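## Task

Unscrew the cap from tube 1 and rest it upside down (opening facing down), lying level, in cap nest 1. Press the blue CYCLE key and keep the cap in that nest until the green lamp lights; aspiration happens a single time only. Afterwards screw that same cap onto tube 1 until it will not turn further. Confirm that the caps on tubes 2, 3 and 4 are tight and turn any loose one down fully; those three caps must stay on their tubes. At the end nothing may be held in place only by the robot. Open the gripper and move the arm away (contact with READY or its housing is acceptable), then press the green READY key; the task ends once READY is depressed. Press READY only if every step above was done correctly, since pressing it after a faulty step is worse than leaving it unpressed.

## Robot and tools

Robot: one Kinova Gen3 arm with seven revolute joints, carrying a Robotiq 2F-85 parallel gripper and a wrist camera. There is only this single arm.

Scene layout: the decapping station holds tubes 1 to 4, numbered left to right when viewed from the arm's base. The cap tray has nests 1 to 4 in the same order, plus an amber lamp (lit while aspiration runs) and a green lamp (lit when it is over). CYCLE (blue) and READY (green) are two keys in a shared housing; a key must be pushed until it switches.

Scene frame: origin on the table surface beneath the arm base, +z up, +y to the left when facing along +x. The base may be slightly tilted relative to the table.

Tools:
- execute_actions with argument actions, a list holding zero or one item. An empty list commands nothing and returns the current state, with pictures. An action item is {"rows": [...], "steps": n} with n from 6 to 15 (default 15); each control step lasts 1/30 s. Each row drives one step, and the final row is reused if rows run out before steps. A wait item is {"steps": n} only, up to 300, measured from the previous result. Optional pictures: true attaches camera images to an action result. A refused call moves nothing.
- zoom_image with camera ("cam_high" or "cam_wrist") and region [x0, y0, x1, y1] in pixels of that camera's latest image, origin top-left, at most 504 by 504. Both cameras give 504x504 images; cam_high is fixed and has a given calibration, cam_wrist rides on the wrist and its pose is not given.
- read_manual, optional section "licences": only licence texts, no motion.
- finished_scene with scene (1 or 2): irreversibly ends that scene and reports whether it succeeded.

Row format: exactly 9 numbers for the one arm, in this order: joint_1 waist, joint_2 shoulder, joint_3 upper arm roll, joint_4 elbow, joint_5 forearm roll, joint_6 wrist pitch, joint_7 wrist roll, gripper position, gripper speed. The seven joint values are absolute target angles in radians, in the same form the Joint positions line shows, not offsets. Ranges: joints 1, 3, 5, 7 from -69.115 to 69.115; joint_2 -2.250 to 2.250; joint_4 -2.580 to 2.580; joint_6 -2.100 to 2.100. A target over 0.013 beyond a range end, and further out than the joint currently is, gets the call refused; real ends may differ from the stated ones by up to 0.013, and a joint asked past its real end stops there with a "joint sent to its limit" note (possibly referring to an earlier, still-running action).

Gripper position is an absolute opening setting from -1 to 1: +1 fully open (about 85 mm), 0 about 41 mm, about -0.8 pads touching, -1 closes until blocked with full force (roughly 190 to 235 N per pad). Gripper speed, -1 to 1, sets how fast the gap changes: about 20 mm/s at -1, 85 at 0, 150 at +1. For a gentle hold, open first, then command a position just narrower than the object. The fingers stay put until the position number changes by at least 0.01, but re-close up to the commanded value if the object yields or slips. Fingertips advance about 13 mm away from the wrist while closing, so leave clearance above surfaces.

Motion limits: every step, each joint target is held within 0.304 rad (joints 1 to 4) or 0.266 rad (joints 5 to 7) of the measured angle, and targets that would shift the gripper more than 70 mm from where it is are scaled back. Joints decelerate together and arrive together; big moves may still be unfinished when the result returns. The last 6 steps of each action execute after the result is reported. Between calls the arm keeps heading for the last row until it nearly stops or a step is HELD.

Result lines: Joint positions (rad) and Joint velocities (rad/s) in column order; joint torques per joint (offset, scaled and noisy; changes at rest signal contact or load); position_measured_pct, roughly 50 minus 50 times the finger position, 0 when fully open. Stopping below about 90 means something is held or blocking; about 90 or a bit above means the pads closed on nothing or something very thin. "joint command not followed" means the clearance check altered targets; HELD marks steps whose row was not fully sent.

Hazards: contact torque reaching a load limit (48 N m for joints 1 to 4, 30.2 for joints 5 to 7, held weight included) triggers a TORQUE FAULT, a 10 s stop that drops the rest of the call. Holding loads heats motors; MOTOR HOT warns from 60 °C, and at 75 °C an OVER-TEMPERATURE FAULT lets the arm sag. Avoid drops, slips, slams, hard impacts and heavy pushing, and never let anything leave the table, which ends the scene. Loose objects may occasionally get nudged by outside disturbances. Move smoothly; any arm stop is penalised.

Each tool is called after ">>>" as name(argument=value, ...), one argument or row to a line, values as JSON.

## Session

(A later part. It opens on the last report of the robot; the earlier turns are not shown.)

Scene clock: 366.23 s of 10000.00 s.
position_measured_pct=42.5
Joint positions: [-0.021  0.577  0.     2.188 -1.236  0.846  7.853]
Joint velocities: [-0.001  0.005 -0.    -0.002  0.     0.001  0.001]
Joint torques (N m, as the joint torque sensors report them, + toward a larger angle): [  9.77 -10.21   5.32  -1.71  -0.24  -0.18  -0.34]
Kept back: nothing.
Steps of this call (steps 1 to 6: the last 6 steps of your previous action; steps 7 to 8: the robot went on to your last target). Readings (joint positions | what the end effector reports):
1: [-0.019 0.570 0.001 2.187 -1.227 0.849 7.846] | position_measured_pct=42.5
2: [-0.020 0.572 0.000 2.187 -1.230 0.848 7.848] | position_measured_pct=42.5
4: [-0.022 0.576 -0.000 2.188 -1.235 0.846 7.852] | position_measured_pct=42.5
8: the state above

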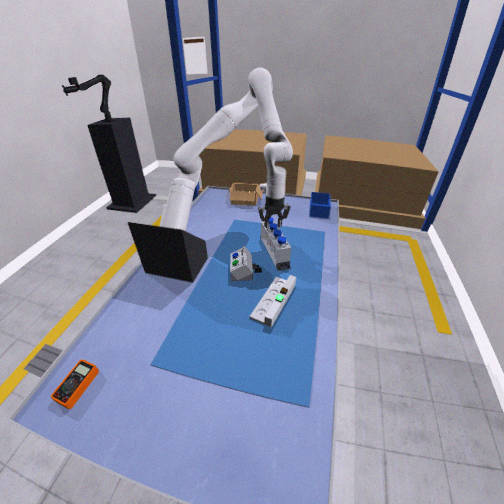

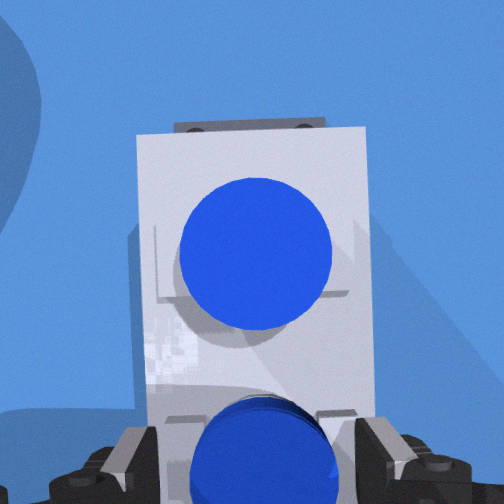

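>>> zoom_image(
  camera="cam_wrist",
  region=[150, 370, 380, 504],
)

Region (150, 370, 380, 504) of cam_wrist's 504x504 image, scaled by 2.191; it fills the top 294 rows of this view, and the rest is white.

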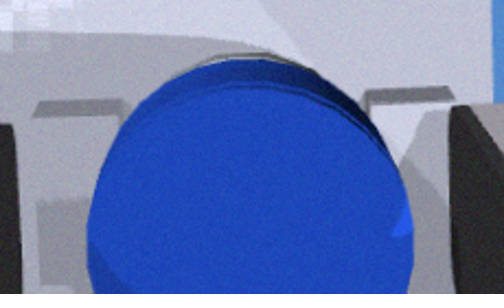

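>>> execute_actions(
  actions=[
    {"rows":[[-0.0219,0.5772,0,2.1864,-1.2352,0.8461,7.853,0.15,0.3],[-0.0227,0.5768,0,2.1851,-1.2345,0.8463,7.853,0.10,0.3],[-0.0234,0.5765,0,2.1838,-1.2337,0.8466,7.853,0.0,0.3],[-0.0234,0.5765,0,2.1838,-1.2337,0.8466,7.853,-0.08,0.0],[-0.0234,0.5765,0,2.1838,-1.2337,0.8466,7.853,-0.08,0.0],[-0.0234,0.5765,0,2.1838,-1.2337,0.8466,7.853,-0.24,-0.2]],"steps":15},
  ],
)

>>> execute_actions(
  actions=[
    {"steps":12},
  ],
  pictures=true,
)

Scene clock: 369.17 s of 10000.00 s.
position_measured_pct=57.5
Joint positions: [-0.023  0.576  0.     2.184 -1.233  0.847  7.853]
Joint velocities: [ 0.004 -0.008  0.005  0.002  0.003  0.005  0.002]
Joint torques (N m, as the joint torque sensors report them, + toward a larger angle): [ 8.74 -8.23  4.45 -2.16 -0.45 -0.64 -0.45]
Steps of this call (steps 1 to 30: the robot went on to your last target; steps 31 to 79: nothing new was sent; steps 80 to 88: the first 9 steps of this action). Readings (joint positions | what the end effector reports):
80: [-0.022 0.577 0.000 2.187 -1.236 0.846 7.853] | position_measured_pct=42.5
81: [-0.022 0.577 0.000 2.186 -1.235 0.846 7.853] | position_measured_pct=42.5
83: [-0.023 0.577 -0.000 2.184 -1.234 0.847 7.853] | position_measured_pct=44.8
87: [-0.023 0.576 0.000 2.184 -1.234 0.847 7.853] | position_measured_pct=54.8
88: the state above

Scene clock: 369.57 s of 10000.00 s.
position_measured_pct=58.7
Joint positions: [-0.023  0.576  0.     2.184 -1.233  0.847  7.853]
Joint velocities: [ 0.001 -0.    -0.    -0.    -0.     0.001 -0.   ]
Joint torques (N m, as the joint torque sensors report them, + toward a larger angle): [ 9.36 -9.69  5.07 -1.85 -0.33 -0.32 -0.43]
Kept back: nothing.
Steps of this call (steps 1 to 6: the last 6 steps of your previous action; steps 7 to 12: the robot went on to your last target). Readings (joint positions | what the end effector reports):
1: [-0.023 0.576 0.000 2.184 -1.233 0.847 7.853] | position_measured_pct=58.3
2: [-0.023 0.576 0.000 2.184 -1.233 0.847 7.853] | position_measured_pct=58.7
4: [-0.023 0.576 0.000 2.184 -1.233 0.847 7.853] | position_measured_pct=58.7
8: [-0.023 0.576 0.000 2.184 -1.233 0.847 7.853] | position_measured_pct=58.7
12: the state above

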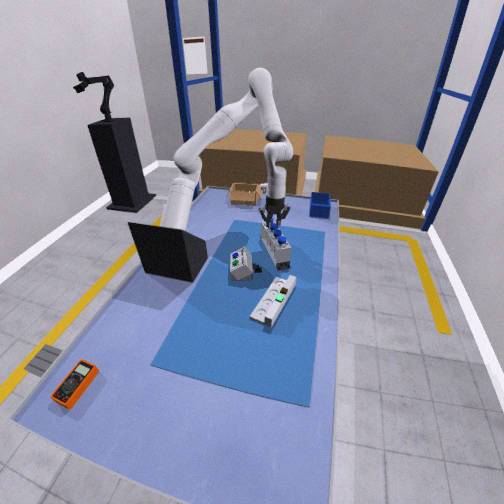

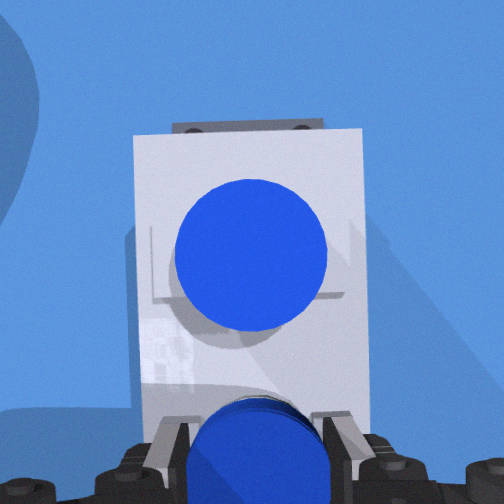

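>>> execute_actions(
  actions=[
    {"rows":[[-0.0234,0.5765,0,2.1838,-1.2337,0.8466,7.845,-0.24,-0.2],[-0.0234,0.5765,0,2.1838,-1.2337,0.8466,7.837,-0.24,-0.2],[-0.0234,0.5765,0,2.1838,-1.2337,0.8466,7.829,-0.24,-0.2],[-0.0234,0.5765,0,2.1838,-1.2337,0.8466,7.821,-0.24,-0.2],[-0.0234,0.5765,0,2.1838,-1.2337,0.8466,7.813,-0.24,-0.2],[-0.0234,0.5765,0,2.1838,-1.2337,0.8466,7.805,-0.24,-0.2]],"steps":9},
  ],
)

>>> execute_actions(
  actions=[
    {"steps":10},
  ],
)

Scene clock: 369.93 s of 10000.00 s.
position_measured_pct=58.7
Joint positions: [-0.023  0.576  0.     2.184 -1.233  0.847  7.839]
Joint velocities: [ 0.    -0.    -0.     0.001  0.001 -0.    -0.225]
Joint torques (N m, as the joint torque sensors report them, + toward a larger angle): [ 9.39 -9.61  5.15 -1.91 -0.41 -0.38 -0.38]
Steps of this call (steps 1 to 8: the robot went on to your last target; steps 9 to 11: the first 3 steps of this action). Readings (joint positions | what the end effector reports):
9: [-0.023 0.576 0.000 2.184 -1.233 0.847 7.852] | position_measured_pct=58.7
10: [-0.023 0.576 0.000 2.184 -1.233 0.847 7.847] | position_measured_pct=58.7
11: the state above

Scene clock: 370.27 s of 10000.00 s.
position_measured_pct=58.7
Joint positions: [-0.023  0.576  0.     2.184 -1.234  0.847  7.805]
Joint velocities: [ 0.001 -0.001  0.    -0.001 -0.    -0.     0.   ]
Joint torques (N m, as the joint torque sensors report them, + toward a larger angle): [ 9.36 -9.72  5.3  -1.77 -0.33 -0.33 -0.34]
Kept back: nothing.
Steps of this call (steps 1 to 6: the last 6 steps of your previous action; steps 7 to 10: the robot went on to your last target). Readings (joint positions | what the end effector reports):
1: [-0.023 0.576 0.000 2.184 -1.234 0.847 7.832] | position_measured_pct=58.7
2: [-0.023 0.576 0.000 2.184 -1.234 0.847 7.824] | position_measured_pct=58.7
4: [-0.023 0.576 0.000 2.184 -1.234 0.847 7.809] | position_measured_pct=58.7
8: [-0.023 0.576 0.000 2.184 -1.234 0.847 7.805] | position_measured_pct=58.7
10: the state above

>>> execute_actions(
  actions=[
    {"rows":[[-0.0234,0.5765,0,2.1838,-1.2338,0.8466,7.775,-0.24,-0.2],[-0.0235,0.5766,0,2.1838,-1.2338,0.8465,7.745,-0.24,-0.2],[-0.0235,0.5766,0,2.1838,-1.2339,0.8465,7.715,-0.24,-0.2],[-0.0236,0.5766,0,2.1838,-1.2340,0.8465,7.685,-0.24,-0.2],[-0.0236,0.5767,0,2.1838,-1.2340,0.8465,7.655,-0.24,-0.2],[-0.0236,0.5767,0,2.1839,-1.2341,0.8464,7.625,-0.24,-0.2],[-0.0237,0.5768,0,2.1839,-1.2342,0.8464,7.595,-0.24,-0.2],[-0.0237,0.5768,0,2.1839,-1.2342,0.8464,7.565,-0.24,-0.2],[-0.0238,0.5768,0,2.1839,-1.2343,0.8463,7.535,-0.24,-0.2],[-0.0238,0.5769,0,2.1839,-1.2344,0.8463,7.505,-0.24,-0.2],[-0.0238,0.5769,0,2.1839,-1.2345,0.8463,7.475,-0.24,-0.2],[-0.0239,0.5769,0,2.1839,-1.2345,0.8463,7.445,-0.24,-0.2]],"steps":12},
  ],
)

>>> execute_actions(
  actions=[
    {"steps":9},
  ],
)

Scene clock: 372.40 s of 10000.00 s.
position_measured_pct=58.7
Joint positions: [-0.023  0.576  0.     2.184 -1.234  0.847  7.692]
Joint velocities: [ 0.001  0.001 -0.    -0.003 -0.003  0.001 -0.868]
Joint torques (N m, as the joint torque sensors report them, + toward a larger angle): [ 9.48 -9.46  5.07 -1.83 -0.04 -0.35 -0.32]
Steps of this call (steps 1 to 30: the robot went on to your last target; steps 31 to 58: nothing new was sent; steps 59 to 64: the first 6 steps of this action). Readings (joint positions | what the end effector reports):
59: [-0.023 0.576 0.000 2.184 -1.234 0.847 7.804] | position_measured_pct=58.7
60: [-0.023 0.576 0.000 2.184 -1.234 0.847 7.794] | position_measured_pct=58.7
62: [-0.023 0.576 0.000 2.184 -1.234 0.847 7.749] | position_measured_pct=58.7
64: the state above

Scene clock: 372.70 s of 10000.00 s.
position_measured_pct=58.7
Joint positions: [-0.024  0.574 -0.001  2.182 -1.233  0.848  7.452]
Joint velocities: [-0.006 -0.005  0.    -0.001  0.001 -0.01  -0.237]
Joint torques (N m, as the joint torque sensors report them, + toward a larger angle): [10.75 -7.37  6.61 -0.24 -0.79 -0.94 -1.63]
Kept back: nothing.
Steps of this call (steps 1 to 6: the last 6 steps of your previous action; steps 7 to 9: the robot went on to your last target). Readings (joint positions | what the end effector reports):
1: [-0.023 0.576 0.000 2.184 -1.234 0.847 7.663] | position_measured_pct=58.7
2: [-0.023 0.576 0.000 2.184 -1.234 0.847 7.633] | position_measured_pct=58.7
4: [-0.023 0.575 -0.000 2.183 -1.233 0.847 7.576] | position_measured_pct=58.7
8: [-0.024 0.574 -0.001 2.182 -1.233 0.848 7.466] | position_measured_pct=58.7
9: the state above

>>> execute_actions(
  actions=[
    {"rows":[[-0.0239,0.5765,0,2.1836,-1.2342,0.8466,7.447,0.15,0.3]],"steps":12},
  ],
)

Scene clock: 375.17 s of 10000.00 s.
position_measured_pct=46.8
Joint positions: [-0.024  0.576 -0.     2.183 -1.234  0.847  7.447]
Joint velocities: [ 0.004  0.007  0.002  0.002 -0.001 -0.001 -0.001]
Joint torques (N m, as the joint torque sensors report them, + toward a larger angle): [  9.99 -10.6    5.47  -1.23  -0.36  -0.26  -0.25]
Steps of this call (steps 1 to 30: the robot went on to your last target; steps 31 to 68: nothing new was sent; steps 69 to 74: the first 6 steps of this action). Readings (joint positions | what the end effector reports):
69: [-0.025 0.573 -0.001 2.182 -1.233 0.848 7.448] | position_measured_pct=58.7
70: [-0.025 0.574 -0.002 2.182 -1.234 0.848 7.449] | position_measured_pct=58.3
72: [-0.025 0.575 -0.001 2.183 -1.234 0.847 7.447] | position_measured_pct=53.2
74: the state above

>>> execute_actions(
  actions=[
    {"rows":[[-0.0229,0.5757,0,2.1834,-1.2325,0.8473,7.487,0.15,0.3],[-0.0220,0.5748,0,2.1832,-1.2308,0.8480,7.532,0.15,0.3],[-0.0210,0.5740,0,2.1830,-1.2292,0.8486,7.577,0.15,0.3],[-0.0200,0.5732,0,2.1828,-1.2275,0.8493,7.622,0.15,0.3],[-0.0191,0.5723,0,2.1825,-1.2258,0.8500,7.667,0.15,0.3],[-0.0181,0.5715,0,2.1823,-1.2241,0.8507,7.712,0.15,0.3],[-0.0171,0.5707,0,2.1821,-1.2225,0.8513,7.757,0.15,0.3],[-0.0162,0.5698,0,2.1819,-1.2208,0.8520,7.802,0.15,0.3],[-0.0152,0.5690,0,2.1817,-1.2191,0.8527,7.850,0.15,0.3],[-0.0130,0.5718,0,2.1799,-1.2181,0.8531,7.851,0.15,0.3],[-0.0087,0.5774,0,2.1762,-1.2161,0.8540,7.854,0.15,0.3],[-0.0030,0.5847,0,2.1714,-1.2136,0.8551,7.857,0.15,0.3],[0.0040,0.5937,0,2.1656,-1.2104,0.8564,7.861,0.15,0.3],[0.0118,0.6038,0,2.1589,-1.2068,0.8579,7.866,0.15,0.3],[0.0201,0.6145,0,2.1520,-1.2031,0.8595,7.870,0.15,0.3]],"steps":15},
  ],
)

>>> execute_actions(
  actions=[
    {"rows":[[0.0284,0.6252,0,2.1450,-1.1993,0.8611,7.875,0.15,0.3],[0.0365,0.6362,0,2.1367,-1.1948,0.8628,7.880,0.15,0.3],[0.0446,0.6472,0,2.1284,-1.1902,0.8645,7.885,0.15,0.3],[0.0519,0.6570,0,2.1209,-1.1861,0.8660,7.889,0.15,0.3],[0.0584,0.6658,0,2.1142,-1.1825,0.8673,7.893,0.15,0.3],[0.0636,0.6730,0,2.1088,-1.1796,0.8684,7.896,0.15,0.3],[0.0673,0.6779,0,2.1051,-1.1775,0.8692,7.898,0.15,0.3],[0.0689,0.6801,0,2.1034,-1.1766,0.8695,7.899,0.15,0.3],[0.0678,0.6811,0,2.1037,-1.1786,0.8686,7.901,0.15,0.3],[0.0659,0.6829,0,2.1042,-1.1819,0.8672,7.903,0.15,0.3],[0.0640,0.6846,0,2.1047,-1.1852,0.8657,7.906,0.15,0.3],[0.0625,0.6860,0,2.1051,-1.1878,0.8646,7.908,0.15,0.3],[0.0614,0.6870,0,2.1054,-1.1898,0.8637,7.910,0.15,0.3]],"steps":15},
  ],
)

>>> execute_actions(
  actions=[
    {"steps":9},
  ],
  pictures=true,
)

Scene clock: 379.17 s of 10000.00 s.
position_measured_pct=42.5
Joint positions: [-0.018  0.571 -0.     2.182 -1.224  0.851  7.709]
Joint velocities: [ 0.024 -0.022 -0.    -0.007  0.045  0.018  1.215]
Joint torques (N m, as the joint torque sensors report them, + toward a larger angle): [  9.68 -10.43   5.2   -1.62  -0.18  -0.09  -0.21]
Steps of this call (steps 1 to 6: the last 6 steps of your previous action; steps 7 to 15: the robot went on to your last target; steps 16 to 111: nothing new was sent; steps 112 to 120: the first 9 steps of this action). Readings (joint positions | what the end effector reports):
112: [-0.024 0.576 -0.000 2.184 -1.234 0.847 7.448] | position_measured_pct=42.5
113: [-0.023 0.576 -0.000 2.184 -1.234 0.847 7.458] | position_measured_pct=42.5
115: [-0.022 0.575 -0.000 2.183 -1.232 0.848 7.508] | position_measured_pct=42.5
119: [-0.019 0.572 -0.000 2.183 -1.226 0.850 7.668] | position_measured_pct=42.5
120: the state above

Scene clock: 379.67 s of 10000.00 s.
position_measured_pct=42.5
Joint positions: [ 0.065  0.676  0.001  2.105 -1.178  0.868  7.899]
Joint velocities: [-0.005  0.065  0.021 -0.048  0.001 -0.016  0.068]
Joint torques (N m, as the joint torque sensors report them, + toward a larger angle): [  9.08 -11.79   4.45  -1.17  -0.57   0.27  -0.05]
Steps of this call (steps 1 to 6: the last 6 steps of your previous action; steps 7 to 15: the first 9 steps of this action). Readings (joint positions | what the end effector reports):
7: [0.015 0.608 -0.000 2.158 -1.206 0.858 7.866] | position_measured_pct=42.5
8: [0.022 0.618 -0.000 2.151 -1.203 0.860 7.871] | position_measured_pct=42.5
10: [0.038 0.639 -0.000 2.136 -1.194 0.863 7.880] | position_measured_pct=42.5
14: [0.063 0.672 0.000 2.108 -1.179 0.868 7.896] | position_measured_pct=42.5
15: the state above

Scene clock: 379.97 s of 10000.00 s.
position_measured_pct=42.5
Joint positions: [ 0.061  0.686  0.     2.105 -1.19   0.864  7.91 ]
Joint velocities: [ 0.001  0.007 -0.     0.002 -0.001 -0.    -0.   ]
Joint torques (N m, as the joint torque sensors report them, + toward a larger angle): [ 10.77 -10.84   5.66  -2.08  -0.3   -0.14  -0.26]
Kept back: nothing.
Steps of this call (steps 1 to 6: the last 6 steps of your previous action; steps 7 to 9: the robot went on to your last target). Readings (joint positions | what the end effector reports):
1: [0.064 0.678 0.001 2.105 -1.179 0.868 7.901] | position_measured_pct=42.5
2: [0.063 0.680 0.001 2.105 -1.182 0.867 7.903] | position_measured_pct=42.5
4: [0.061 0.684 0.000 2.105 -1.187 0.865 7.908] | position_measured_pct=42.5
8: [0.061 0.686 -0.000 2.105 -1.190 0.864 7.910] | position_measured_pct=42.5
9: the state above

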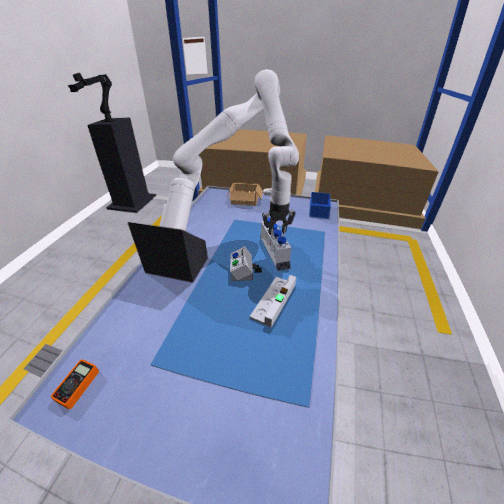

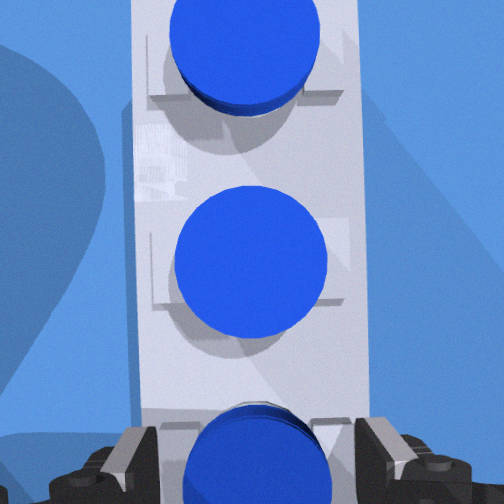

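>>> zoom_image(
  camera="cam_wrist",
  region=[150, 370, 380, 504],
)

Region (150, 370, 380, 504) of cam_wrist's 504x504 image, scaled by 2.191; it fills the top 294 rows of this view, and the rest is white.

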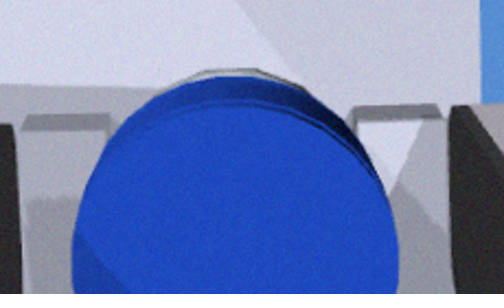

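>>> execute_actions(
  actions=[
    {"rows":[[0.0620,0.6878,0,2.1048,-1.1895,0.8638,7.910,0.15,0.3],[0.0625,0.6886,0,2.1041,-1.1891,0.8640,7.910,0.10,0.3],[0.0631,0.6894,0,2.1035,-1.1888,0.8641,7.910,0.0,0.3],[0.0631,0.6894,0,2.1035,-1.1888,0.8641,7.910,-0.08,0.0],[0.0631,0.6894,0,2.1035,-1.1888,0.8641,7.910,-0.08,0.0],[0.0631,0.6894,0,2.1035,-1.1888,0.8641,7.910,-0.24,-0.2]],"steps":15},
  ],
)

>>> execute_actions(
  actions=[
    {"steps":10},
  ],
)

>>> execute_actions(
  actions=[
    {"rows":[[0.0631,0.6894,0,2.1035,-1.1888,0.8641,7.902,-0.24,-0.2],[0.0631,0.6894,0,2.1035,-1.1888,0.8641,7.894,-0.24,-0.2],[0.0631,0.6894,0,2.1035,-1.1888,0.8641,7.886,-0.24,-0.2],[0.0631,0.6894,0,2.1035,-1.1888,0.8641,7.878,-0.24,-0.2],[0.0631,0.6894,0,2.1035,-1.1888,0.8641,7.870,-0.24,-0.2],[0.0631,0.6894,0,2.1035,-1.1888,0.8641,7.862,-0.24,-0.2]],"steps":9},
  ],
)

>>> execute_actions(
  actions=[
    {"steps":10},
  ],
)

Scene clock: 382.03 s of 10000.00 s.
position_measured_pct=57.5
Joint positions: [ 0.063  0.689  0.     2.104 -1.188  0.865  7.91 ]
Joint velocities: [ 0.004 -0.005  0.004  0.005 -0.004  0.007 -0.002]
Joint torques (N m, as the joint torque sensors report them, + toward a larger angle): [ 9.51 -9.35  5.29 -1.85 -0.41 -0.59 -0.2 ]
Steps of this call (steps 1 to 30: the robot went on to your last target; steps 31 to 53: nothing new was sent; steps 54 to 62: the first 9 steps of this action). Readings (joint positions | what the end effector reports):
54: [0.062 0.687 -0.000 2.105 -1.190 0.864 7.910] | position_measured_pct=42.5
55: [0.062 0.688 -0.000 2.105 -1.189 0.864 7.910] | position_measured_pct=42.5
57: [0.063 0.689 0.000 2.104 -1.189 0.864 7.910] | position_measured_pct=44.8
61: [0.063 0.689 0.000 2.104 -1.189 0.864 7.910] | position_measured_pct=54.8
62: the state above

Scene clock: 382.37 s of 10000.00 s.
position_measured_pct=58.7
Joint positions: [ 0.064  0.689  0.     2.104 -1.189  0.865  7.91 ]
Joint velocities: [-0.     0.    -0.    -0.002 -0.001 -0.001 -0.   ]
Joint torques (N m, as the joint torque sensors report them, + toward a larger angle): [ 10.46 -10.26   5.4   -2.35  -0.42  -0.37  -0.29]
Kept back: nothing.
Steps of this call (steps 1 to 6: the last 6 steps of your previous action; steps 7 to 10: the robot went on to your last target). Readings (joint positions | what the end effector reports):
1: [0.063 0.689 0.000 2.104 -1.189 0.865 7.910] | position_measured_pct=58.3
2: [0.063 0.689 0.000 2.104 -1.189 0.865 7.910] | position_measured_pct=58.7
4: [0.064 0.689 0.000 2.104 -1.189 0.865 7.910] | position_measured_pct=58.7
8: [0.064 0.689 0.000 2.104 -1.189 0.865 7.910] | position_measured_pct=58.7
10: the state above

Scene clock: 382.47 s of 10000.00 s.
position_measured_pct=58.7
Joint positions: [ 0.064  0.689  0.     2.104 -1.188  0.864  7.896]
Joint velocities: [-0.    -0.    -0.    -0.001 -0.001 -0.    -0.224]
Joint torques (N m, as the joint torque sensors report them, + toward a larger angle): [ 10.47 -10.29   5.5   -2.2   -0.43  -0.45  -0.21]
Steps of this call (steps 1 to 3: the first 3 steps of this action). Readings (joint positions | what the end effector reports):
1: [0.064 0.689 0.000 2.104 -1.189 0.865 7.909] | position_measured_pct=58.7
2: [0.064 0.689 0.000 2.104 -1.188 0.864 7.903] | position_measured_pct=58.7
3: the state above

Scene clock: 382.80 s of 10000.00 s.
position_measured_pct=58.7
Joint positions: [ 0.064  0.689  0.     2.104 -1.189  0.864  7.862]
Joint velocities: [ 0.001  0.002 -0.001  0.001  0.001 -0.    -0.   ]
Joint torques (N m, as the joint torque sensors report them, + toward a larger angle): [ 10.45 -10.18   5.49  -2.15  -0.35  -0.33  -0.32]
Kept back: nothing.
Steps of this call (steps 1 to 6: the last 6 steps of your previous action; steps 7 to 10: the robot went on to your last target). Readings (joint positions | what the end effector reports):
1: [0.064 0.689 0.000 2.104 -1.188 0.864 7.889] | position_measured_pct=58.7
2: [0.064 0.689 0.000 2.104 -1.189 0.864 7.881] | position_measured_pct=58.7
4: [0.064 0.689 0.000 2.104 -1.189 0.864 7.866] | position_measured_pct=58.7
8: [0.064 0.689 0.000 2.104 -1.189 0.864 7.862] | position_measured_pct=58.7
10: the state above

>>> execute_actions(
  actions=[
    {"rows":[[0.0631,0.6894,0,2.1035,-1.1889,0.8641,7.842,-0.24,-0.2],[0.0631,0.6894,0,2.1035,-1.1889,0.8641,7.822,-0.24,-0.2],[0.0630,0.6895,0,2.1035,-1.1890,0.8640,7.802,-0.24,-0.2],[0.0630,0.6895,0,2.1035,-1.1890,0.8640,7.782,-0.24,-0.2],[0.0630,0.6895,0,2.1035,-1.1891,0.8640,7.762,-0.24,-0.2],[0.0630,0.6895,0,2.1035,-1.1891,0.8640,7.742,-0.24,-0.2],[0.0629,0.6896,0,2.1035,-1.1892,0.8640,7.722,-0.24,-0.2]],"steps":9},
  ],
)

>>> execute_actions(
  actions=[
    {"steps":10},
  ],
)

Scene clock: 383.87 s of 10000.00 s.
position_measured_pct=58.7
Joint positions: [ 0.064  0.689  0.     2.104 -1.189  0.864  7.836]
Joint velocities: [-0.001  0.001 -0.    -0.001 -0.003 -0.001 -0.521]
Joint torques (N m, as the joint torque sensors report them, + toward a larger angle): [ 10.56 -10.25   5.49  -2.4   -0.06  -0.36  -0.32]
Steps of this call (steps 1 to 29: the robot went on to your last target; steps 30 to 32: the first 3 steps of this action). Readings (joint positions | what the end effector reports):
30: [0.064 0.689 0.000 2.104 -1.189 0.864 7.861] | position_measured_pct=58.7
31: [0.064 0.689 0.000 2.104 -1.189 0.864 7.852] | position_measured_pct=58.7
32: the state above

Scene clock: 384.20 s of 10000.00 s.
position_measured_pct=58.7
Joint positions: [ 0.063  0.689  0.     2.104 -1.189  0.864  7.722]
Joint velocities: [-0.  0.  0.  0.  0.  0. -0.]
Joint torques (N m, as the joint torque sensors report them, + toward a larger angle): [ 10.43 -10.11   5.53  -2.11  -0.29  -0.47  -0.38]
Kept back: nothing.
Steps of this call (steps 1 to 6: the last 6 steps of your previous action; steps 7 to 10: the robot went on to your last target). Readings (joint positions | what the end effector reports):
1: [0.063 0.689 0.000 2.104 -1.189 0.864 7.817] | position_measured_pct=58.7
2: [0.063 0.689 0.000 2.104 -1.189 0.864 7.798] | position_measured_pct=58.7
4: [0.063 0.689 0.000 2.104 -1.189 0.864 7.759] | position_measured_pct=58.7
8: [0.063 0.689 0.000 2.104 -1.189 0.864 7.722] | position_measured_pct=58.7
10: the state above

>>> execute_actions(
  actions=[
    {"rows":[[0.0629,0.6896,0,2.1035,-1.1892,0.8640,7.707,-0.24,-0.2],[0.0629,0.6896,0,2.1035,-1.1893,0.8639,7.692,-0.24,-0.2],[0.0629,0.6896,0,2.1035,-1.1893,0.8639,7.677,-0.24,-0.2],[0.0628,0.6897,0,2.1035,-1.1893,0.8639,7.662,-0.24,-0.2],[0.0628,0.6897,0,2.1035,-1.1894,0.8639,7.647,-0.24,-0.2],[0.0628,0.6897,0,2.1035,-1.1894,0.8639,7.632,-0.24,-0.2],[0.0628,0.6897,0,2.1035,-1.1894,0.8639,7.617,-0.24,-0.2]],"steps":9},
  ],
)

>>> execute_actions(
  actions=[
    {"steps":10},
  ],
)

Scene clock: 384.60 s of 10000.00 s.
position_measured_pct=58.7
Joint positions: [ 0.063  0.689  0.     2.103 -1.189  0.864  7.7  ]
Joint velocities: [-0.     0.001 -0.    -0.001 -0.002 -0.002 -0.402]
Joint torques (N m, as the joint torque sensors report them, + toward a larger angle): [ 10.63 -10.14   5.47  -2.07  -0.29  -0.31  -0.54]
Steps of this call (steps 1 to 9: the robot went on to your last target; steps 10 to 12: the first 3 steps of this action). Readings (joint positions | what the end effector reports):
10: [0.063 0.689 0.000 2.104 -1.189 0.864 7.721] | position_measured_pct=58.7
11: [0.063 0.689 0.000 2.103 -1.189 0.864 7.712] | position_measured_pct=58.7
12: the state above

Scene clock: 384.93 s of 10000.00 s.
position_measured_pct=58.7
Joint positions: [ 0.062  0.688 -0.001  2.103 -1.187  0.864  7.62 ]
Joint velocities: [-0.001 -0.     0.001  0.     0.001 -0.001 -0.   ]
Joint torques (N m, as the joint torque sensors report them, + toward a larger angle): [11.02 -9.21  6.1  -1.38 -1.34 -0.34 -1.7 ]
Kept back: nothing.
Steps of this call (steps 1 to 6: the last 6 steps of your previous action; steps 7 to 10: the robot went on to your last target). Readings (joint positions | what the end effector reports):
1: [0.063 0.689 0.000 2.103 -1.189 0.864 7.686] | position_measured_pct=58.7
2: [0.063 0.689 0.000 2.103 -1.189 0.864 7.672] | position_measured_pct=58.7
4: [0.063 0.688 -0.000 2.103 -1.188 0.864 7.644] | position_measured_pct=58.7
8: [0.063 0.688 -0.001 2.103 -1.187 0.864 7.620] | position_measured_pct=58.7
10: the state above

>>> execute_actions(
  actions=[
    {"rows":[[0.0628,0.6893,0,2.1034,-1.1890,0.8640,7.622,0.15,0.3]],"steps":9},
  ],
)

>>> execute_actions(
  actions=[
    {"rows":[[0.0639,0.6883,0,2.1031,-1.1871,0.8648,7.660,0.15,0.3],[0.0650,0.6874,0,2.1029,-1.1852,0.8657,7.700,0.15,0.3],[0.0661,0.6864,0,2.1026,-1.1833,0.8665,7.740,0.15,0.3],[0.0673,0.6854,0,2.1023,-1.1813,0.8674,7.780,0.15,0.3],[0.0684,0.6844,0,2.1020,-1.1794,0.8682,7.820,0.15,0.3],[0.0695,0.6835,0,2.1018,-1.1775,0.8691,7.860,0.15,0.3],[0.0706,0.6825,0,2.1015,-1.1756,0.8699,7.899,0.15,0.3],[0.0725,0.6852,0,2.0991,-1.1743,0.8704,7.900,0.15,0.3],[0.0763,0.6907,0,2.0944,-1.1718,0.8713,7.901,0.15,0.3],[0.0812,0.6978,0,2.0883,-1.1685,0.8726,7.903,0.15,0.3],[0.0873,0.7065,0,2.0807,-1.1645,0.8741,7.905,0.15,0.3],[0.0941,0.7163,0,2.0722,-1.1600,0.8758,7.907,0.15,0.3],[0.1013,0.7266,0,2.0632,-1.1552,0.8777,7.910,0.15,0.3],[0.1085,0.7370,0,2.0542,-1.1504,0.8795,7.912,0.15,0.3],[0.1155,0.7477,0,2.0439,-1.1448,0.8814,7.914,0.15,0.3]],"steps":15},
  ],
)

>>> execute_actions(
  actions=[
    {"rows":[[0.1226,0.7584,0,2.0336,-1.1392,0.8834,7.917,0.15,0.3],[0.1289,0.7680,0,2.0243,-1.1342,0.8851,7.919,0.15,0.3],[0.1345,0.7765,0,2.0160,-1.1297,0.8867,7.921,0.15,0.3],[0.1391,0.7835,0,2.0093,-1.1260,0.8879,7.922,0.15,0.3],[0.1423,0.7883,0,2.0047,-1.1235,0.8888,7.923,0.15,0.3],[0.1437,0.7904,0,2.0026,-1.1224,0.8892,7.924,0.15,0.3],[0.1427,0.7914,0,2.0029,-1.1242,0.8884,7.925,0.15,0.3],[0.1409,0.7930,0,2.0034,-1.1271,0.8870,7.928,0.15,0.3],[0.1392,0.7946,0,2.0038,-1.1301,0.8856,7.930,0.15,0.3],[0.1378,0.7959,0,2.0042,-1.1324,0.8844,7.932,0.15,0.3],[0.1368,0.7969,0,2.0045,-1.1342,0.8836,7.934,0.15,0.3]],"steps":14},
  ],
)

>>> execute_actions(
  actions=[
    {"steps":9},
  ],
  pictures=true,
)

Scene clock: 388.97 s of 10000.00 s.
position_measured_pct=56.0
Joint positions: [ 0.062  0.688 -0.001  2.103 -1.189  0.864  7.622]
Joint velocities: [ 0.005  0.01   0.009  0.005 -0.014 -0.002 -0.012]
Joint torques (N m, as the joint torque sensors report them, + toward a larger angle): [ 10.82 -11.17   6.02  -2.31  -0.14  -0.15  -0.34]
Steps of this call (steps 1 to 30: the robot went on to your last target; steps 31 to 118: nothing new was sent; steps 119 to 121: the first 3 steps of this action). Readings (joint positions | what the end effector reports):
119: [0.062 0.687 -0.000 2.103 -1.187 0.864 7.621] | position_measured_pct=58.7
120: [0.062 0.688 -0.001 2.103 -1.188 0.864 7.623] | position_measured_pct=58.3
121: the state above

Scene clock: 389.47 s of 10000.00 s.
position_measured_pct=42.5
Joint positions: [ 0.071  0.685 -0.     2.101 -1.177  0.87   7.864]
Joint velocities: [ 0.068  0.025 -0.006 -0.029  0.071  0.032  0.815]
Joint torques (N m, as the joint torque sensors report them, + toward a larger angle): [ 10.92 -10.34   5.97  -2.19  -0.13  -0.27  -0.32]
Steps of this call (steps 1 to 6: the last 6 steps of your previous action; steps 7 to 15: the first 9 steps of this action). Readings (joint positions | what the end effector reports):
7: [0.063 0.689 -0.000 2.103 -1.189 0.864 7.623] | position_measured_pct=42.9
8: [0.063 0.689 -0.000 2.103 -1.188 0.864 7.633] | position_measured_pct=42.5
10: [0.065 0.687 -0.000 2.103 -1.186 0.865 7.683] | position_measured_pct=42.5
14: [0.069 0.684 -0.000 2.102 -1.179 0.869 7.832] | position_measured_pct=42.5
15: the state above

Scene clock: 389.93 s of 10000.00 s.
position_measured_pct=42.5
Joint positions: [ 0.14   0.788  0.001  2.004 -1.125  0.888  7.925]
Joint velocities: [-0.037  0.053 -0.007 -0.009 -0.058 -0.018  0.064]
Joint torques (N m, as the joint torque sensors report them, + toward a larger angle): [ 10.63 -11.24   5.16  -1.82  -0.38   0.15  -0.36]
Steps of this call (steps 1 to 6: the last 6 steps of your previous action; steps 7 to 14: the first 8 steps of this action). Readings (joint positions | what the end effector reports):
7: [0.110 0.741 -0.000 2.052 -1.149 0.880 7.912] | position_measured_pct=42.5
8: [0.117 0.750 -0.000 2.042 -1.144 0.882 7.915] | position_measured_pct=42.5
10: [0.129 0.769 0.000 2.023 -1.134 0.885 7.919] | position_measured_pct=42.5
14: the state above

Scene clock: 390.23 s of 10000.00 s.
position_measured_pct=42.5
Joint positions: [ 0.137  0.796  0.     2.005 -1.134  0.884  7.934]
Joint velocities: [-0.     0.003 -0.    -0.001 -0.     0.    -0.001]
Joint torques (N m, as the joint torque sensors report them, + toward a larger angle): [ 11.67 -11.6    6.    -2.54  -0.26  -0.24  -0.28]
Kept back: nothing.
Steps of this call (steps 1 to 6: the last 6 steps of your previous action; steps 7 to 9: the robot went on to your last target). Readings (joint positions | what the end effector reports):
1: [0.139 0.790 0.001 2.004 -1.127 0.887 7.928] | position_measured_pct=42.5
2: [0.137 0.792 0.000 2.004 -1.130 0.886 7.930] | position_measured_pct=42.5
4: [0.136 0.795 -0.000 2.005 -1.134 0.884 7.933] | position_measured_pct=42.5
8: [0.137 0.796 0.000 2.005 -1.134 0.884 7.934] | position_measured_pct=42.5
9: the state above

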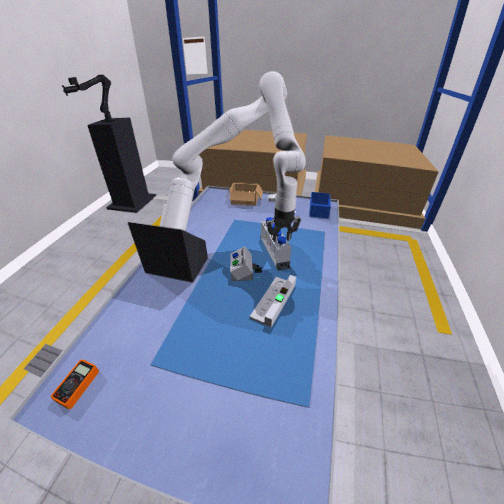

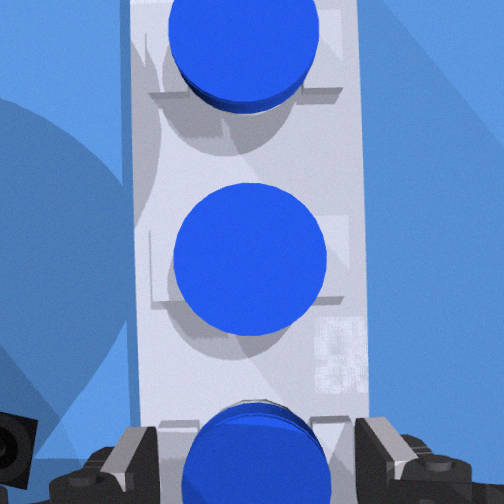

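>>> execute_actions(
  actions=[],
  pictures=true,
)

Scene clock: 391.83 s of 10000.00 s.
position_measured_pct=42.5
Joint positions: [ 0.137  0.797 -0.     2.004 -1.134  0.884  7.934]
Joint velocities: [ 0.001  0.002  0.     0.    -0.001 -0.     0.   ]
Joint torques (N m, as the joint torque sensors report them, + toward a larger angle): [ 11.81 -11.56   5.91  -2.47  -0.3   -0.21  -0.32]
Kept back: nothing.
Steps of this call (steps 1 to 15: the robot went on to your last target; steps 16 to 48: nothing new was sent). Readings (joint positions | what the end effector reports):
1: [0.137 0.797 0.000 2.005 -1.134 0.884 7.934] | position_measured_pct=42.5
2: [0.137 0.797 0.000 2.005 -1.134 0.884 7.934] | position_measured_pct=42.5
4: [0.137 0.797 0.000 2.005 -1.134 0.884 7.934] | position_measured_pct=42.5
8: [0.137 0.797 -0.000 2.004 -1.134 0.884 7.934] | position_measured_pct=42.5
48: the state above
The arm was judged still, so your last target was given up. Only a new action makes it travel on or press farther. Fingers that are still opening or closing keep moving.

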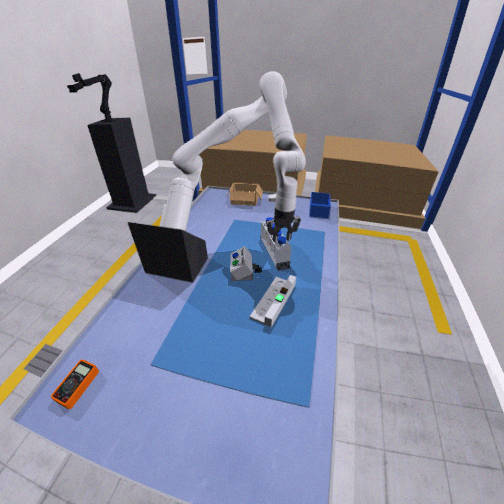

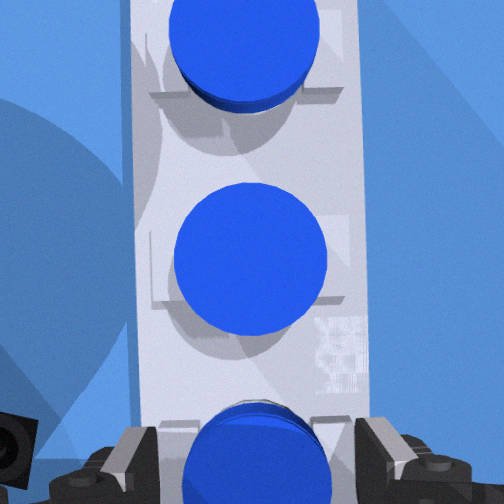

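>>> zoom_image(
  camera="cam_wrist",
  region=[150, 380, 380, 504],
)

>>> execute_actions(
  actions=[
    {"rows": [[0.1368,0.7969,0,2.0045,-1.1342,0.8836,7.934,0.10,0.3],[0.1368,0.7969,0,2.0045,-1.1342,0.8836,7.934,0.0,0.3],[0.1368,0.7969,0,2.0045,-1.1342,0.8836,7.934,0.0,0.3],[0.1368,0.7969,0,2.0045,-1.1342,0.8836,7.934,0.0,0.3],[0.1368,0.7969,0,2.0045,-1.1342,0.8836,7.934,-0.08,0.0],[0.1368,0.7969,0,2.0045,-1.1342,0.8836,7.934,-0.08,0.0],[0.1368,0.7969,0,2.0045,-1.1342,0.8836,7.934,-0.08,0.0],[0.1368,0.7969,0,2.0045,-1.1342,0.8836,7.934,-0.24,-0.2]], "steps": 15},
  ],
)

Region (150, 380, 380, 504) of cam_wrist's 504x504 image, scaled by 2.191; it fills the top 272 rows of this view, and the rest is white.

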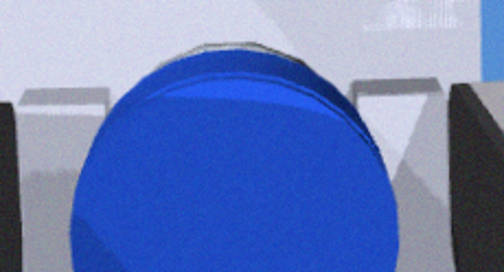

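Scene clock: 392.63 s of 10000.00 s.
position_measured_pct=54.0
Joint positions: [ 0.137  0.797  0.     2.004 -1.134  0.884  7.934]
Joint velocities: [-0.     0.     0.    -0.002  0.     0.    -0.   ]
Joint torques (N m, as the joint torque sensors report them, + toward a larger angle): [ 11.77 -11.6    6.08  -2.44  -0.28  -0.21  -0.29]
Steps of this call (steps 1 to 15: nothing new was sent; steps 16 to 24: the first 9 steps of this action). Readings (joint positions | what the end effector reports):
16: [0.137 0.797 0.000 2.004 -1.134 0.884 7.934] | position_measured_pct=42.5
17: [0.137 0.797 0.000 2.004 -1.134 0.884 7.934] | position_measured_pct=42.9
19: [0.137 0.797 0.000 2.004 -1.134 0.884 7.934] | position_measured_pct=46.8
23: [0.137 0.797 -0.000 2.004 -1.134 0.884 7.934] | position_measured_pct=52.8
24: the state above

>>> execute_actions(
  actions=[
    {"steps": 8},
  ],
)

Scene clock: 392.90 s of 10000.00 s.
position_measured_pct=58.7
Joint positions: [ 0.137  0.796  0.     2.005 -1.134  0.884  7.934]
Joint velocities: [-0.  0.  0.  0. -0. -0.  0.]
Joint torques (N m, as the joint torque sensors report them, + toward a larger angle): [ 11.39 -11.27   5.6   -2.87  -0.53  -0.45  -0.25]
Kept back: nothing.
Steps of this call (steps 1 to 6: the last 6 steps of your previous action; steps 7 to 8: the robot went on to your last target). Readings (joint positions | what the end effector reports):
1: [0.137 0.797 0.000 2.005 -1.134 0.884 7.934] | position_measured_pct=55.6
2: [0.137 0.797 0.000 2.005 -1.134 0.884 7.934] | position_measured_pct=57.5
4: [0.137 0.796 0.000 2.005 -1.134 0.884 7.934] | position_measured_pct=58.7
8: the state above

>>> execute_actions(
  actions=[
    {"rows": [[0.1368,0.7969,0,2.0045,-1.1342,0.8836,7.914,-0.24,-0.2],[0.1368,0.7969,0,2.0045,-1.1342,0.8836,7.894,-0.24,-0.2],[0.1368,0.7969,0,2.0045,-1.1342,0.8836,7.874,-0.24,-0.2],[0.1368,0.7969,0,2.0045,-1.1342,0.8836,7.854,-0.24,-0.2],[0.1368,0.7969,0,2.0045,-1.1342,0.8836,7.834,-0.24,-0.2],[0.1368,0.7969,0,2.0045,-1.1342,0.8836,7.814,-0.24,-0.2],[0.1368,0.7969,0,2.0045,-1.1342,0.8836,7.794,-0.24,-0.2],[0.1368,0.7969,0,2.0045,-1.1342,0.8836,7.774,-0.24,-0.2],[0.1368,0.7969,0,2.0045,-1.1342,0.8836,7.754,-0.24,-0.2],[0.1368,0.7969,0,2.0045,-1.1342,0.8836,7.740,-0.24,-0.2],[0.1368,0.7969,0,2.0045,-1.1342,0.8836,7.726,-0.24,-0.2],[0.1368,0.7969,0,2.0045,-1.1342,0.8836,7.712,-0.24,-0.2],[0.1368,0.7969,0,2.0045,-1.1342,0.8836,7.698,-0.24,-0.2],[0.1368,0.7969,0,2.0045,-1.1342,0.8836,7.684,-0.24,-0.2],[0.1368,0.7969,0,2.0045,-1.1342,0.8836,7.670,-0.24,-0.2]], "steps": 15},
  ],
)

>>> execute_actions(
  actions=[
    {"steps": 10},
  ],
)

Scene clock: 393.87 s of 10000.00 s.
position_measured_pct=58.7
Joint positions: [ 0.137  0.796  0.     2.005 -1.134  0.884  7.791]
Joint velocities: [-0.    -0.001 -0.001 -0.002 -0.001 -0.001 -0.596]
Joint torques (N m, as the joint torque sensors report them, + toward a larger angle): [ 11.34 -11.13   5.94  -2.7   -0.66  -0.38  -0.63]
Steps of this call (steps 1 to 15: the robot went on to your last target; steps 16 to 20: nothing new was sent; steps 21 to 29: the first 9 steps of this action). Readings (joint positions | what the end effector reports):
21: [0.137 0.796 0.000 2.005 -1.134 0.884 7.932] | position_measured_pct=58.7
22: [0.137 0.796 0.000 2.005 -1.134 0.884 7.923] | position_measured_pct=58.7
24: [0.137 0.796 0.000 2.005 -1.134 0.884 7.889] | position_measured_pct=58.7
28: [0.137 0.796 0.000 2.005 -1.134 0.884 7.811] | position_measured_pct=58.7
29: the state above

Scene clock: 394.20 s of 10000.00 s.
position_measured_pct=58.7
Joint positions: [ 0.137  0.796 -0.     2.004 -1.132  0.883  7.673]
Joint velocities: [-0.003 -0.002  0.001 -0.     0.002 -0.001 -0.002]
Joint torques (N m, as the joint torque sensors report them, + toward a larger angle): [ 12.13 -10.68   6.03  -1.75  -1.32  -0.08  -1.52]
Kept back: nothing.
Steps of this call (steps 1 to 6: the last 6 steps of your previous action; steps 7 to 10: the robot went on to your last target). Readings (joint positions | what the end effector reports):
1: [0.137 0.796 0.000 2.005 -1.134 0.884 7.772] | position_measured_pct=58.7
2: [0.137 0.796 0.000 2.005 -1.134 0.884 7.754] | position_measured_pct=58.7
4: [0.137 0.796 0.000 2.004 -1.134 0.884 7.722] | position_measured_pct=58.7
8: [0.137 0.796 -0.000 2.004 -1.133 0.884 7.675] | position_measured_pct=58.7
10: the state above

>>> execute_actions(
  actions=[
    {"rows": [[0.1368,0.7969,0,2.0045,-1.1342,0.8836,7.658,-0.24,-0.2],[0.1368,0.7969,0,2.0045,-1.1342,0.8836,7.646,-0.24,-0.2],[0.1368,0.7969,0,2.0045,-1.1342,0.8836,7.634,-0.24,-0.2],[0.1368,0.7969,0,2.0045,-1.1342,0.8836,7.622,-0.24,-0.2],[0.1368,0.7969,0,2.0045,-1.1342,0.8836,7.610,-0.24,-0.2],[0.1368,0.7969,0,2.0045,-1.1342,0.8836,7.598,-0.24,-0.2]], "steps": 8},
  ],
)

>>> execute_actions(
  actions=[
    {"steps": 10},
  ],
  pictures=true,
)

Scene clock: 394.73 s of 10000.00 s.
position_measured_pct=58.7
Joint positions: [ 0.136  0.796 -0.     2.004 -1.132  0.884  7.664]
Joint velocities: [ 0.001 -0.004 -0.003 -0.001 -0.     0.007 -0.275]
Joint torques (N m, as the joint torque sensors report them, + toward a larger angle): [ 12.23 -10.44   6.16  -1.75  -1.15  -0.45  -1.53]
Steps of this call (steps 1 to 14: the robot went on to your last target; steps 15 to 16: the first 2 steps of this action). Readings (joint positions | what the end effector reports):
15: [0.136 0.796 -0.000 2.004 -1.132 0.883 7.671] | position_measured_pct=58.7
16: the state above

Scene clock: 395.07 s of 10000.00 s.
position_measured_pct=58.7
Joint positions: [ 0.136  0.795 -0.001  2.004 -1.132  0.884  7.601]
Joint velocities: [-0.    -0.001  0.     0.001 -0.001 -0.    -0.   ]
Joint torques (N m, as the joint torque sensors report them, + toward a larger angle): [12.35 -9.92  6.71 -1.66 -1.17 -0.54 -1.68]
Kept back: nothing.
Steps of this call (steps 1 to 6: the last 6 steps of your previous action; steps 7 to 10: the robot went on to your last target). Readings (joint positions | what the end effector reports):
1: [0.136 0.795 -0.000 2.004 -1.132 0.884 7.654] | position_measured_pct=58.7
2: [0.136 0.795 -0.000 2.004 -1.132 0.884 7.642] | position_measured_pct=58.7
4: [0.136 0.795 -0.001 2.004 -1.132 0.884 7.619] | position_measured_pct=58.7
8: [0.136 0.795 -0.001 2.004 -1.132 0.884 7.601] | position_measured_pct=58.7
10: the state above

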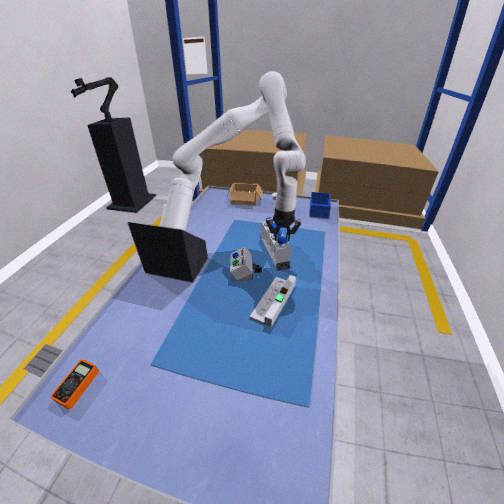

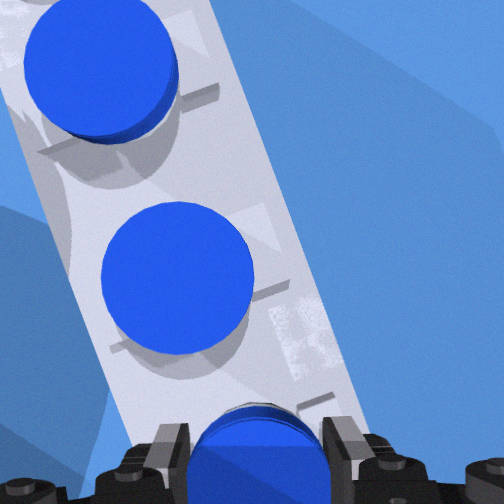

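>>> execute_actions(
  actions=[
    {"rows": [[0.1368,0.7969,0,2.0045,-1.1342,0.8836,7.615,-0.10,0.3],[0.1368,0.7969,0,2.0045,-1.1342,0.8836,7.615,0.15,0.5]], "steps": 12},
  ],
)

>>> execute_actions(
  actions=[
    {"steps": 6},
  ],
  pictures=true,
)

Scene clock: 397.73 s of 10000.00 s.
position_measured_pct=46.0
Joint positions: [ 0.136  0.796 -0.     2.004 -1.134  0.884  7.615]
Joint velocities: [ 0.003  0.003  0.003 -0.001 -0.001 -0.    -0.   ]
Joint torques (N m, as the joint torque sensors report them, + toward a larger angle): [ 11.65 -11.56   5.73  -2.14  -0.27   0.    -0.23]
Steps of this call (steps 1 to 30: the robot went on to your last target; steps 31 to 74: nothing new was sent; steps 75 to 80: the first 6 steps of this action). Readings (joint positions | what the end effector reports):
75: [0.136 0.795 -0.001 2.004 -1.132 0.884 7.602] | position_measured_pct=58.7
76: [0.136 0.795 -0.001 2.004 -1.133 0.884 7.609] | position_measured_pct=58.3
78: [0.136 0.796 -0.000 2.004 -1.134 0.884 7.615] | position_measured_pct=52.8
80: the state above

Scene clock: 397.93 s of 10000.00 s.
position_measured_pct=42.5
Joint positions: [ 0.137  0.797  0.     2.004 -1.134  0.884  7.615]
Joint velocities: [ 0.002 -0.001  0.    -0.    -0.     0.001 -0.001]
Joint torques (N m, as the joint torque sensors report them, + toward a larger angle): [ 11.78 -11.58   5.9   -2.41  -0.32  -0.11  -0.22]
Kept back: nothing.
Steps of this call (steps 1 to 6: the last 6 steps of your previous action). Readings (joint positions | what the end effector reports):
1: [0.137 0.797 0.000 2.004 -1.134 0.884 7.615] | position_measured_pct=44.0
2: [0.137 0.797 0.000 2.004 -1.134 0.884 7.615] | position_measured_pct=43.3
4: [0.137 0.797 0.000 2.004 -1.134 0.884 7.615] | position_measured_pct=42.5
6: the state above

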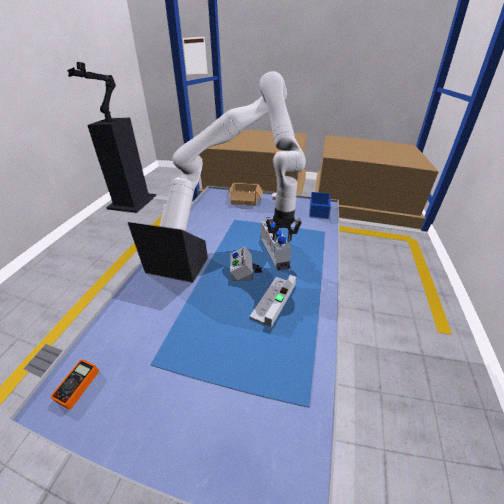

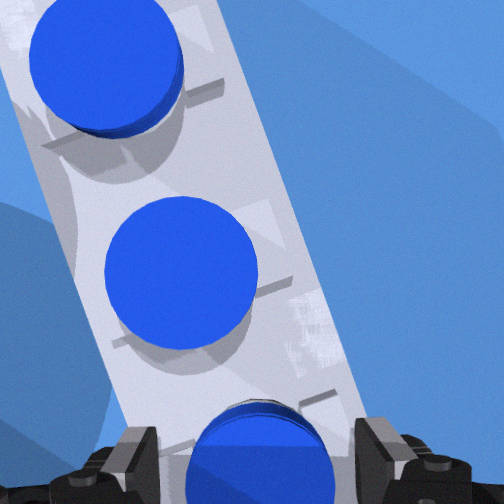

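>>> execute_actions(
  actions=[
    {"rows": [[0.1397,0.7942,0,2.0035,-1.1294,0.8863,7.612,0.15,0.5],[0.1443,0.7900,0,2.0019,-1.1216,0.8905,7.607,0.15,0.5],[0.1507,0.7842,0,1.9996,-1.1110,0.8963,7.599,0.15,0.5],[0.1583,0.7773,0,1.9970,-1.0984,0.9032,7.591,0.15,0.5],[0.1658,0.7704,0,1.9944,-1.0859,0.9102,7.583,0.15,0.5],[0.1733,0.7634,0,1.9917,-1.0733,0.9171,7.574,0.15,0.5],[0.1809,0.7565,0,1.9891,-1.0607,0.9240,7.566,0.15,0.5],[0.1878,0.7502,0,1.9866,-1.0491,0.9303,7.558,0.15,0.5],[0.1948,0.7438,0,1.9842,-1.0375,0.9367,7.550,0.15,0.5],[0.1948,0.7438,0,1.9842,-1.0375,0.9367,7.550,0.15,0.5],[0.2026,0.7491,0,1.9915,-1.0407,0.9317,7.542,0.15,0.5],[0.2164,0.7584,0,2.0043,-1.0464,0.9228,7.528,0.15,0.5],[0.2340,0.7704,0,2.0207,-1.0536,0.9115,7.510,-1,0.5],[0.2556,0.7850,0,2.0408,-1.0625,0.8976,7.488,-1,0.5],[0.2791,0.8009,0,2.0627,-1.0721,0.8824,7.464,-1,0.5]], "steps": 15},
  ],
)

>>> execute_actions(
  actions=[
    {"rows": [[0.3046,0.8181,0,2.0865,-1.0826,0.8660,7.438,-1,0.5],[0.3300,0.8354,0,2.1102,-1.0930,0.8496,7.412,-1,0.5],[0.3555,0.8527,0,2.1340,-1.1035,0.8332,7.386,-1,0.5],[0.3810,0.8699,0,2.1577,-1.1140,0.8168,7.360,-1,0.5],[0.4065,0.8872,0,2.1815,-1.1244,0.8004,7.334,-1,0.5],[0.4320,0.9044,0,2.2052,-1.1349,0.7840,7.308,-1,0.5],[0.4574,0.9217,0,2.2290,-1.1454,0.7676,7.282,-1,0.5],[0.4829,0.9389,0,2.2527,-1.1558,0.7512,7.256,-1,0.5],[0.5064,0.9549,0,2.2746,-1.1655,0.7360,7.232,-1,0.5],[0.5280,0.9695,0,2.2947,-1.1744,0.7222,7.210,-1,0.5],[0.5456,0.9814,0,2.3111,-1.1816,0.7108,7.192,-1,0.5],[0.5613,0.9920,0,2.3258,-1.1880,0.7007,7.176,-1,0.5],[0.5731,1.0000,0,2.3367,-1.1929,0.6931,7.164,-1,0.5],[0.5809,1.0053,0,2.3440,-1.1961,0.6881,7.156,-1,0.5],[0.5868,1.0093,0,2.3495,-1.1985,0.6843,7.150,-1,0.5]], "steps": 15},
  ],
)

>>> execute_actions(
  actions=[
    {"steps": 10},
  ],
  pictures=true,
)

Scene clock: 408.63 s of 10000.00 s.
position_measured_pct=42.5
Joint positions: [ 0.184  0.753 -0.     1.988 -1.056  0.926  7.563]
Joint velocities: [ 0.206 -0.189  0.001 -0.075  0.359  0.195 -0.244]
Joint torques (N m, as the joint torque sensors report them, + toward a larger angle): [ 11.58 -11.44   6.22  -2.93  -0.42  -0.21  -0.19]
Steps of this call (steps 1 to 15: the robot went on to your last target; steps 16 to 312: nothing new was sent; steps 313 to 321: the first 9 steps of this action). Readings (joint positions | what the end effector reports):
313: [0.138 0.796 -0.000 2.004 -1.133 0.884 7.614] | position_measured_pct=42.5
314: [0.141 0.793 -0.000 2.004 -1.130 0.886 7.612] | position_measured_pct=42.5
316: [0.150 0.785 -0.001 2.000 -1.115 0.894 7.602] | position_measured_pct=42.5
320: [0.177 0.760 -0.000 1.991 -1.068 0.920 7.571] | position_measured_pct=42.5
321: the state above

Scene clock: 409.13 s of 10000.00 s.
position_measured_pct=81.0
Joint positions: [ 0.433  0.905  0.     2.204 -1.135  0.784  7.308]
Joint velocities: [ 0.719  0.489  0.003  0.68  -0.298 -0.47  -0.745]
Joint torques (N m, as the joint torque sensors report them, + toward a larger angle): [  9.52 -10.34   4.67  -2.14  -0.14  -0.02  -0.53]
Steps of this call (steps 1 to 6: the last 6 steps of your previous action; steps 7 to 15: the first 9 steps of this action). Readings (joint positions | what the end effector reports):
7: [0.256 0.786 -0.001 2.038 -1.062 0.900 7.492] | position_measured_pct=48.8
8: [0.275 0.799 -0.001 2.056 -1.069 0.887 7.472] | position_measured_pct=52.4
10: [0.317 0.827 -0.000 2.095 -1.087 0.860 7.429] | position_measured_pct=60.3
14: [0.409 0.889 0.000 2.182 -1.125 0.800 7.333] | position_measured_pct=76.6
15: the state above

Scene clock: 409.47 s of 10000.00 s.
position_measured_pct=91.7
Joint positions: [ 0.58   1.005  0.001  2.348 -1.198  0.684  7.15 ]
Joint velocities: [ 0.049  0.029 -0.017  0.015 -0.015 -0.003 -0.006]
Joint torques (N m, as the joint torque sensors report them, + toward a larger angle): [ 8.81 -9.54  4.19 -1.48 -0.53 -0.48 -0.17]
Kept back: nothing.
Steps of this call (steps 1 to 6: the last 6 steps of your previous action; steps 7 to 10: the robot went on to your last target). Readings (joint positions | what the end effector reports):
1: [0.457 0.922 0.000 2.227 -1.145 0.768 7.284] | position_measured_pct=84.9
2: [0.481 0.937 0.001 2.249 -1.155 0.753 7.259] | position_measured_pct=89.3
4: [0.523 0.966 0.001 2.290 -1.173 0.724 7.214] | position_measured_pct=91.7
8: [0.576 1.003 0.001 2.344 -1.196 0.687 7.154] | position_measured_pct=91.7
10: the state above

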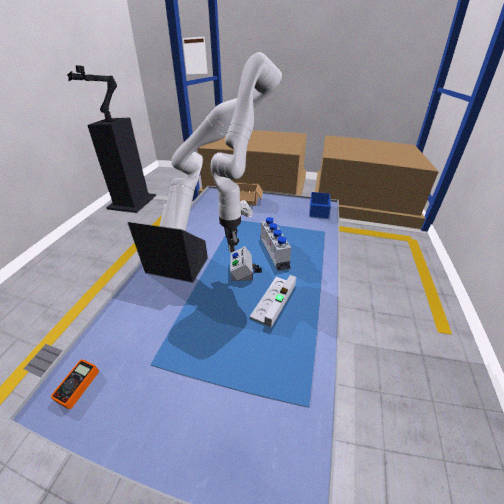

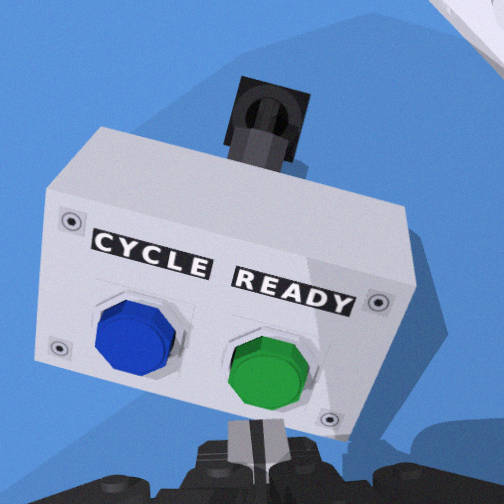

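>>> zoom_image(
  camera="cam_wrist",
  region=[70, 270, 370, 504],
)

Region (70, 270, 370, 504) of cam_wrist's 504x504 image, scaled by 1.680; it fills the top 393 rows of this view, and the rest is white.

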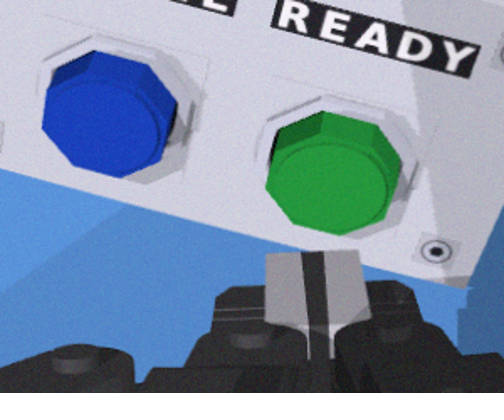

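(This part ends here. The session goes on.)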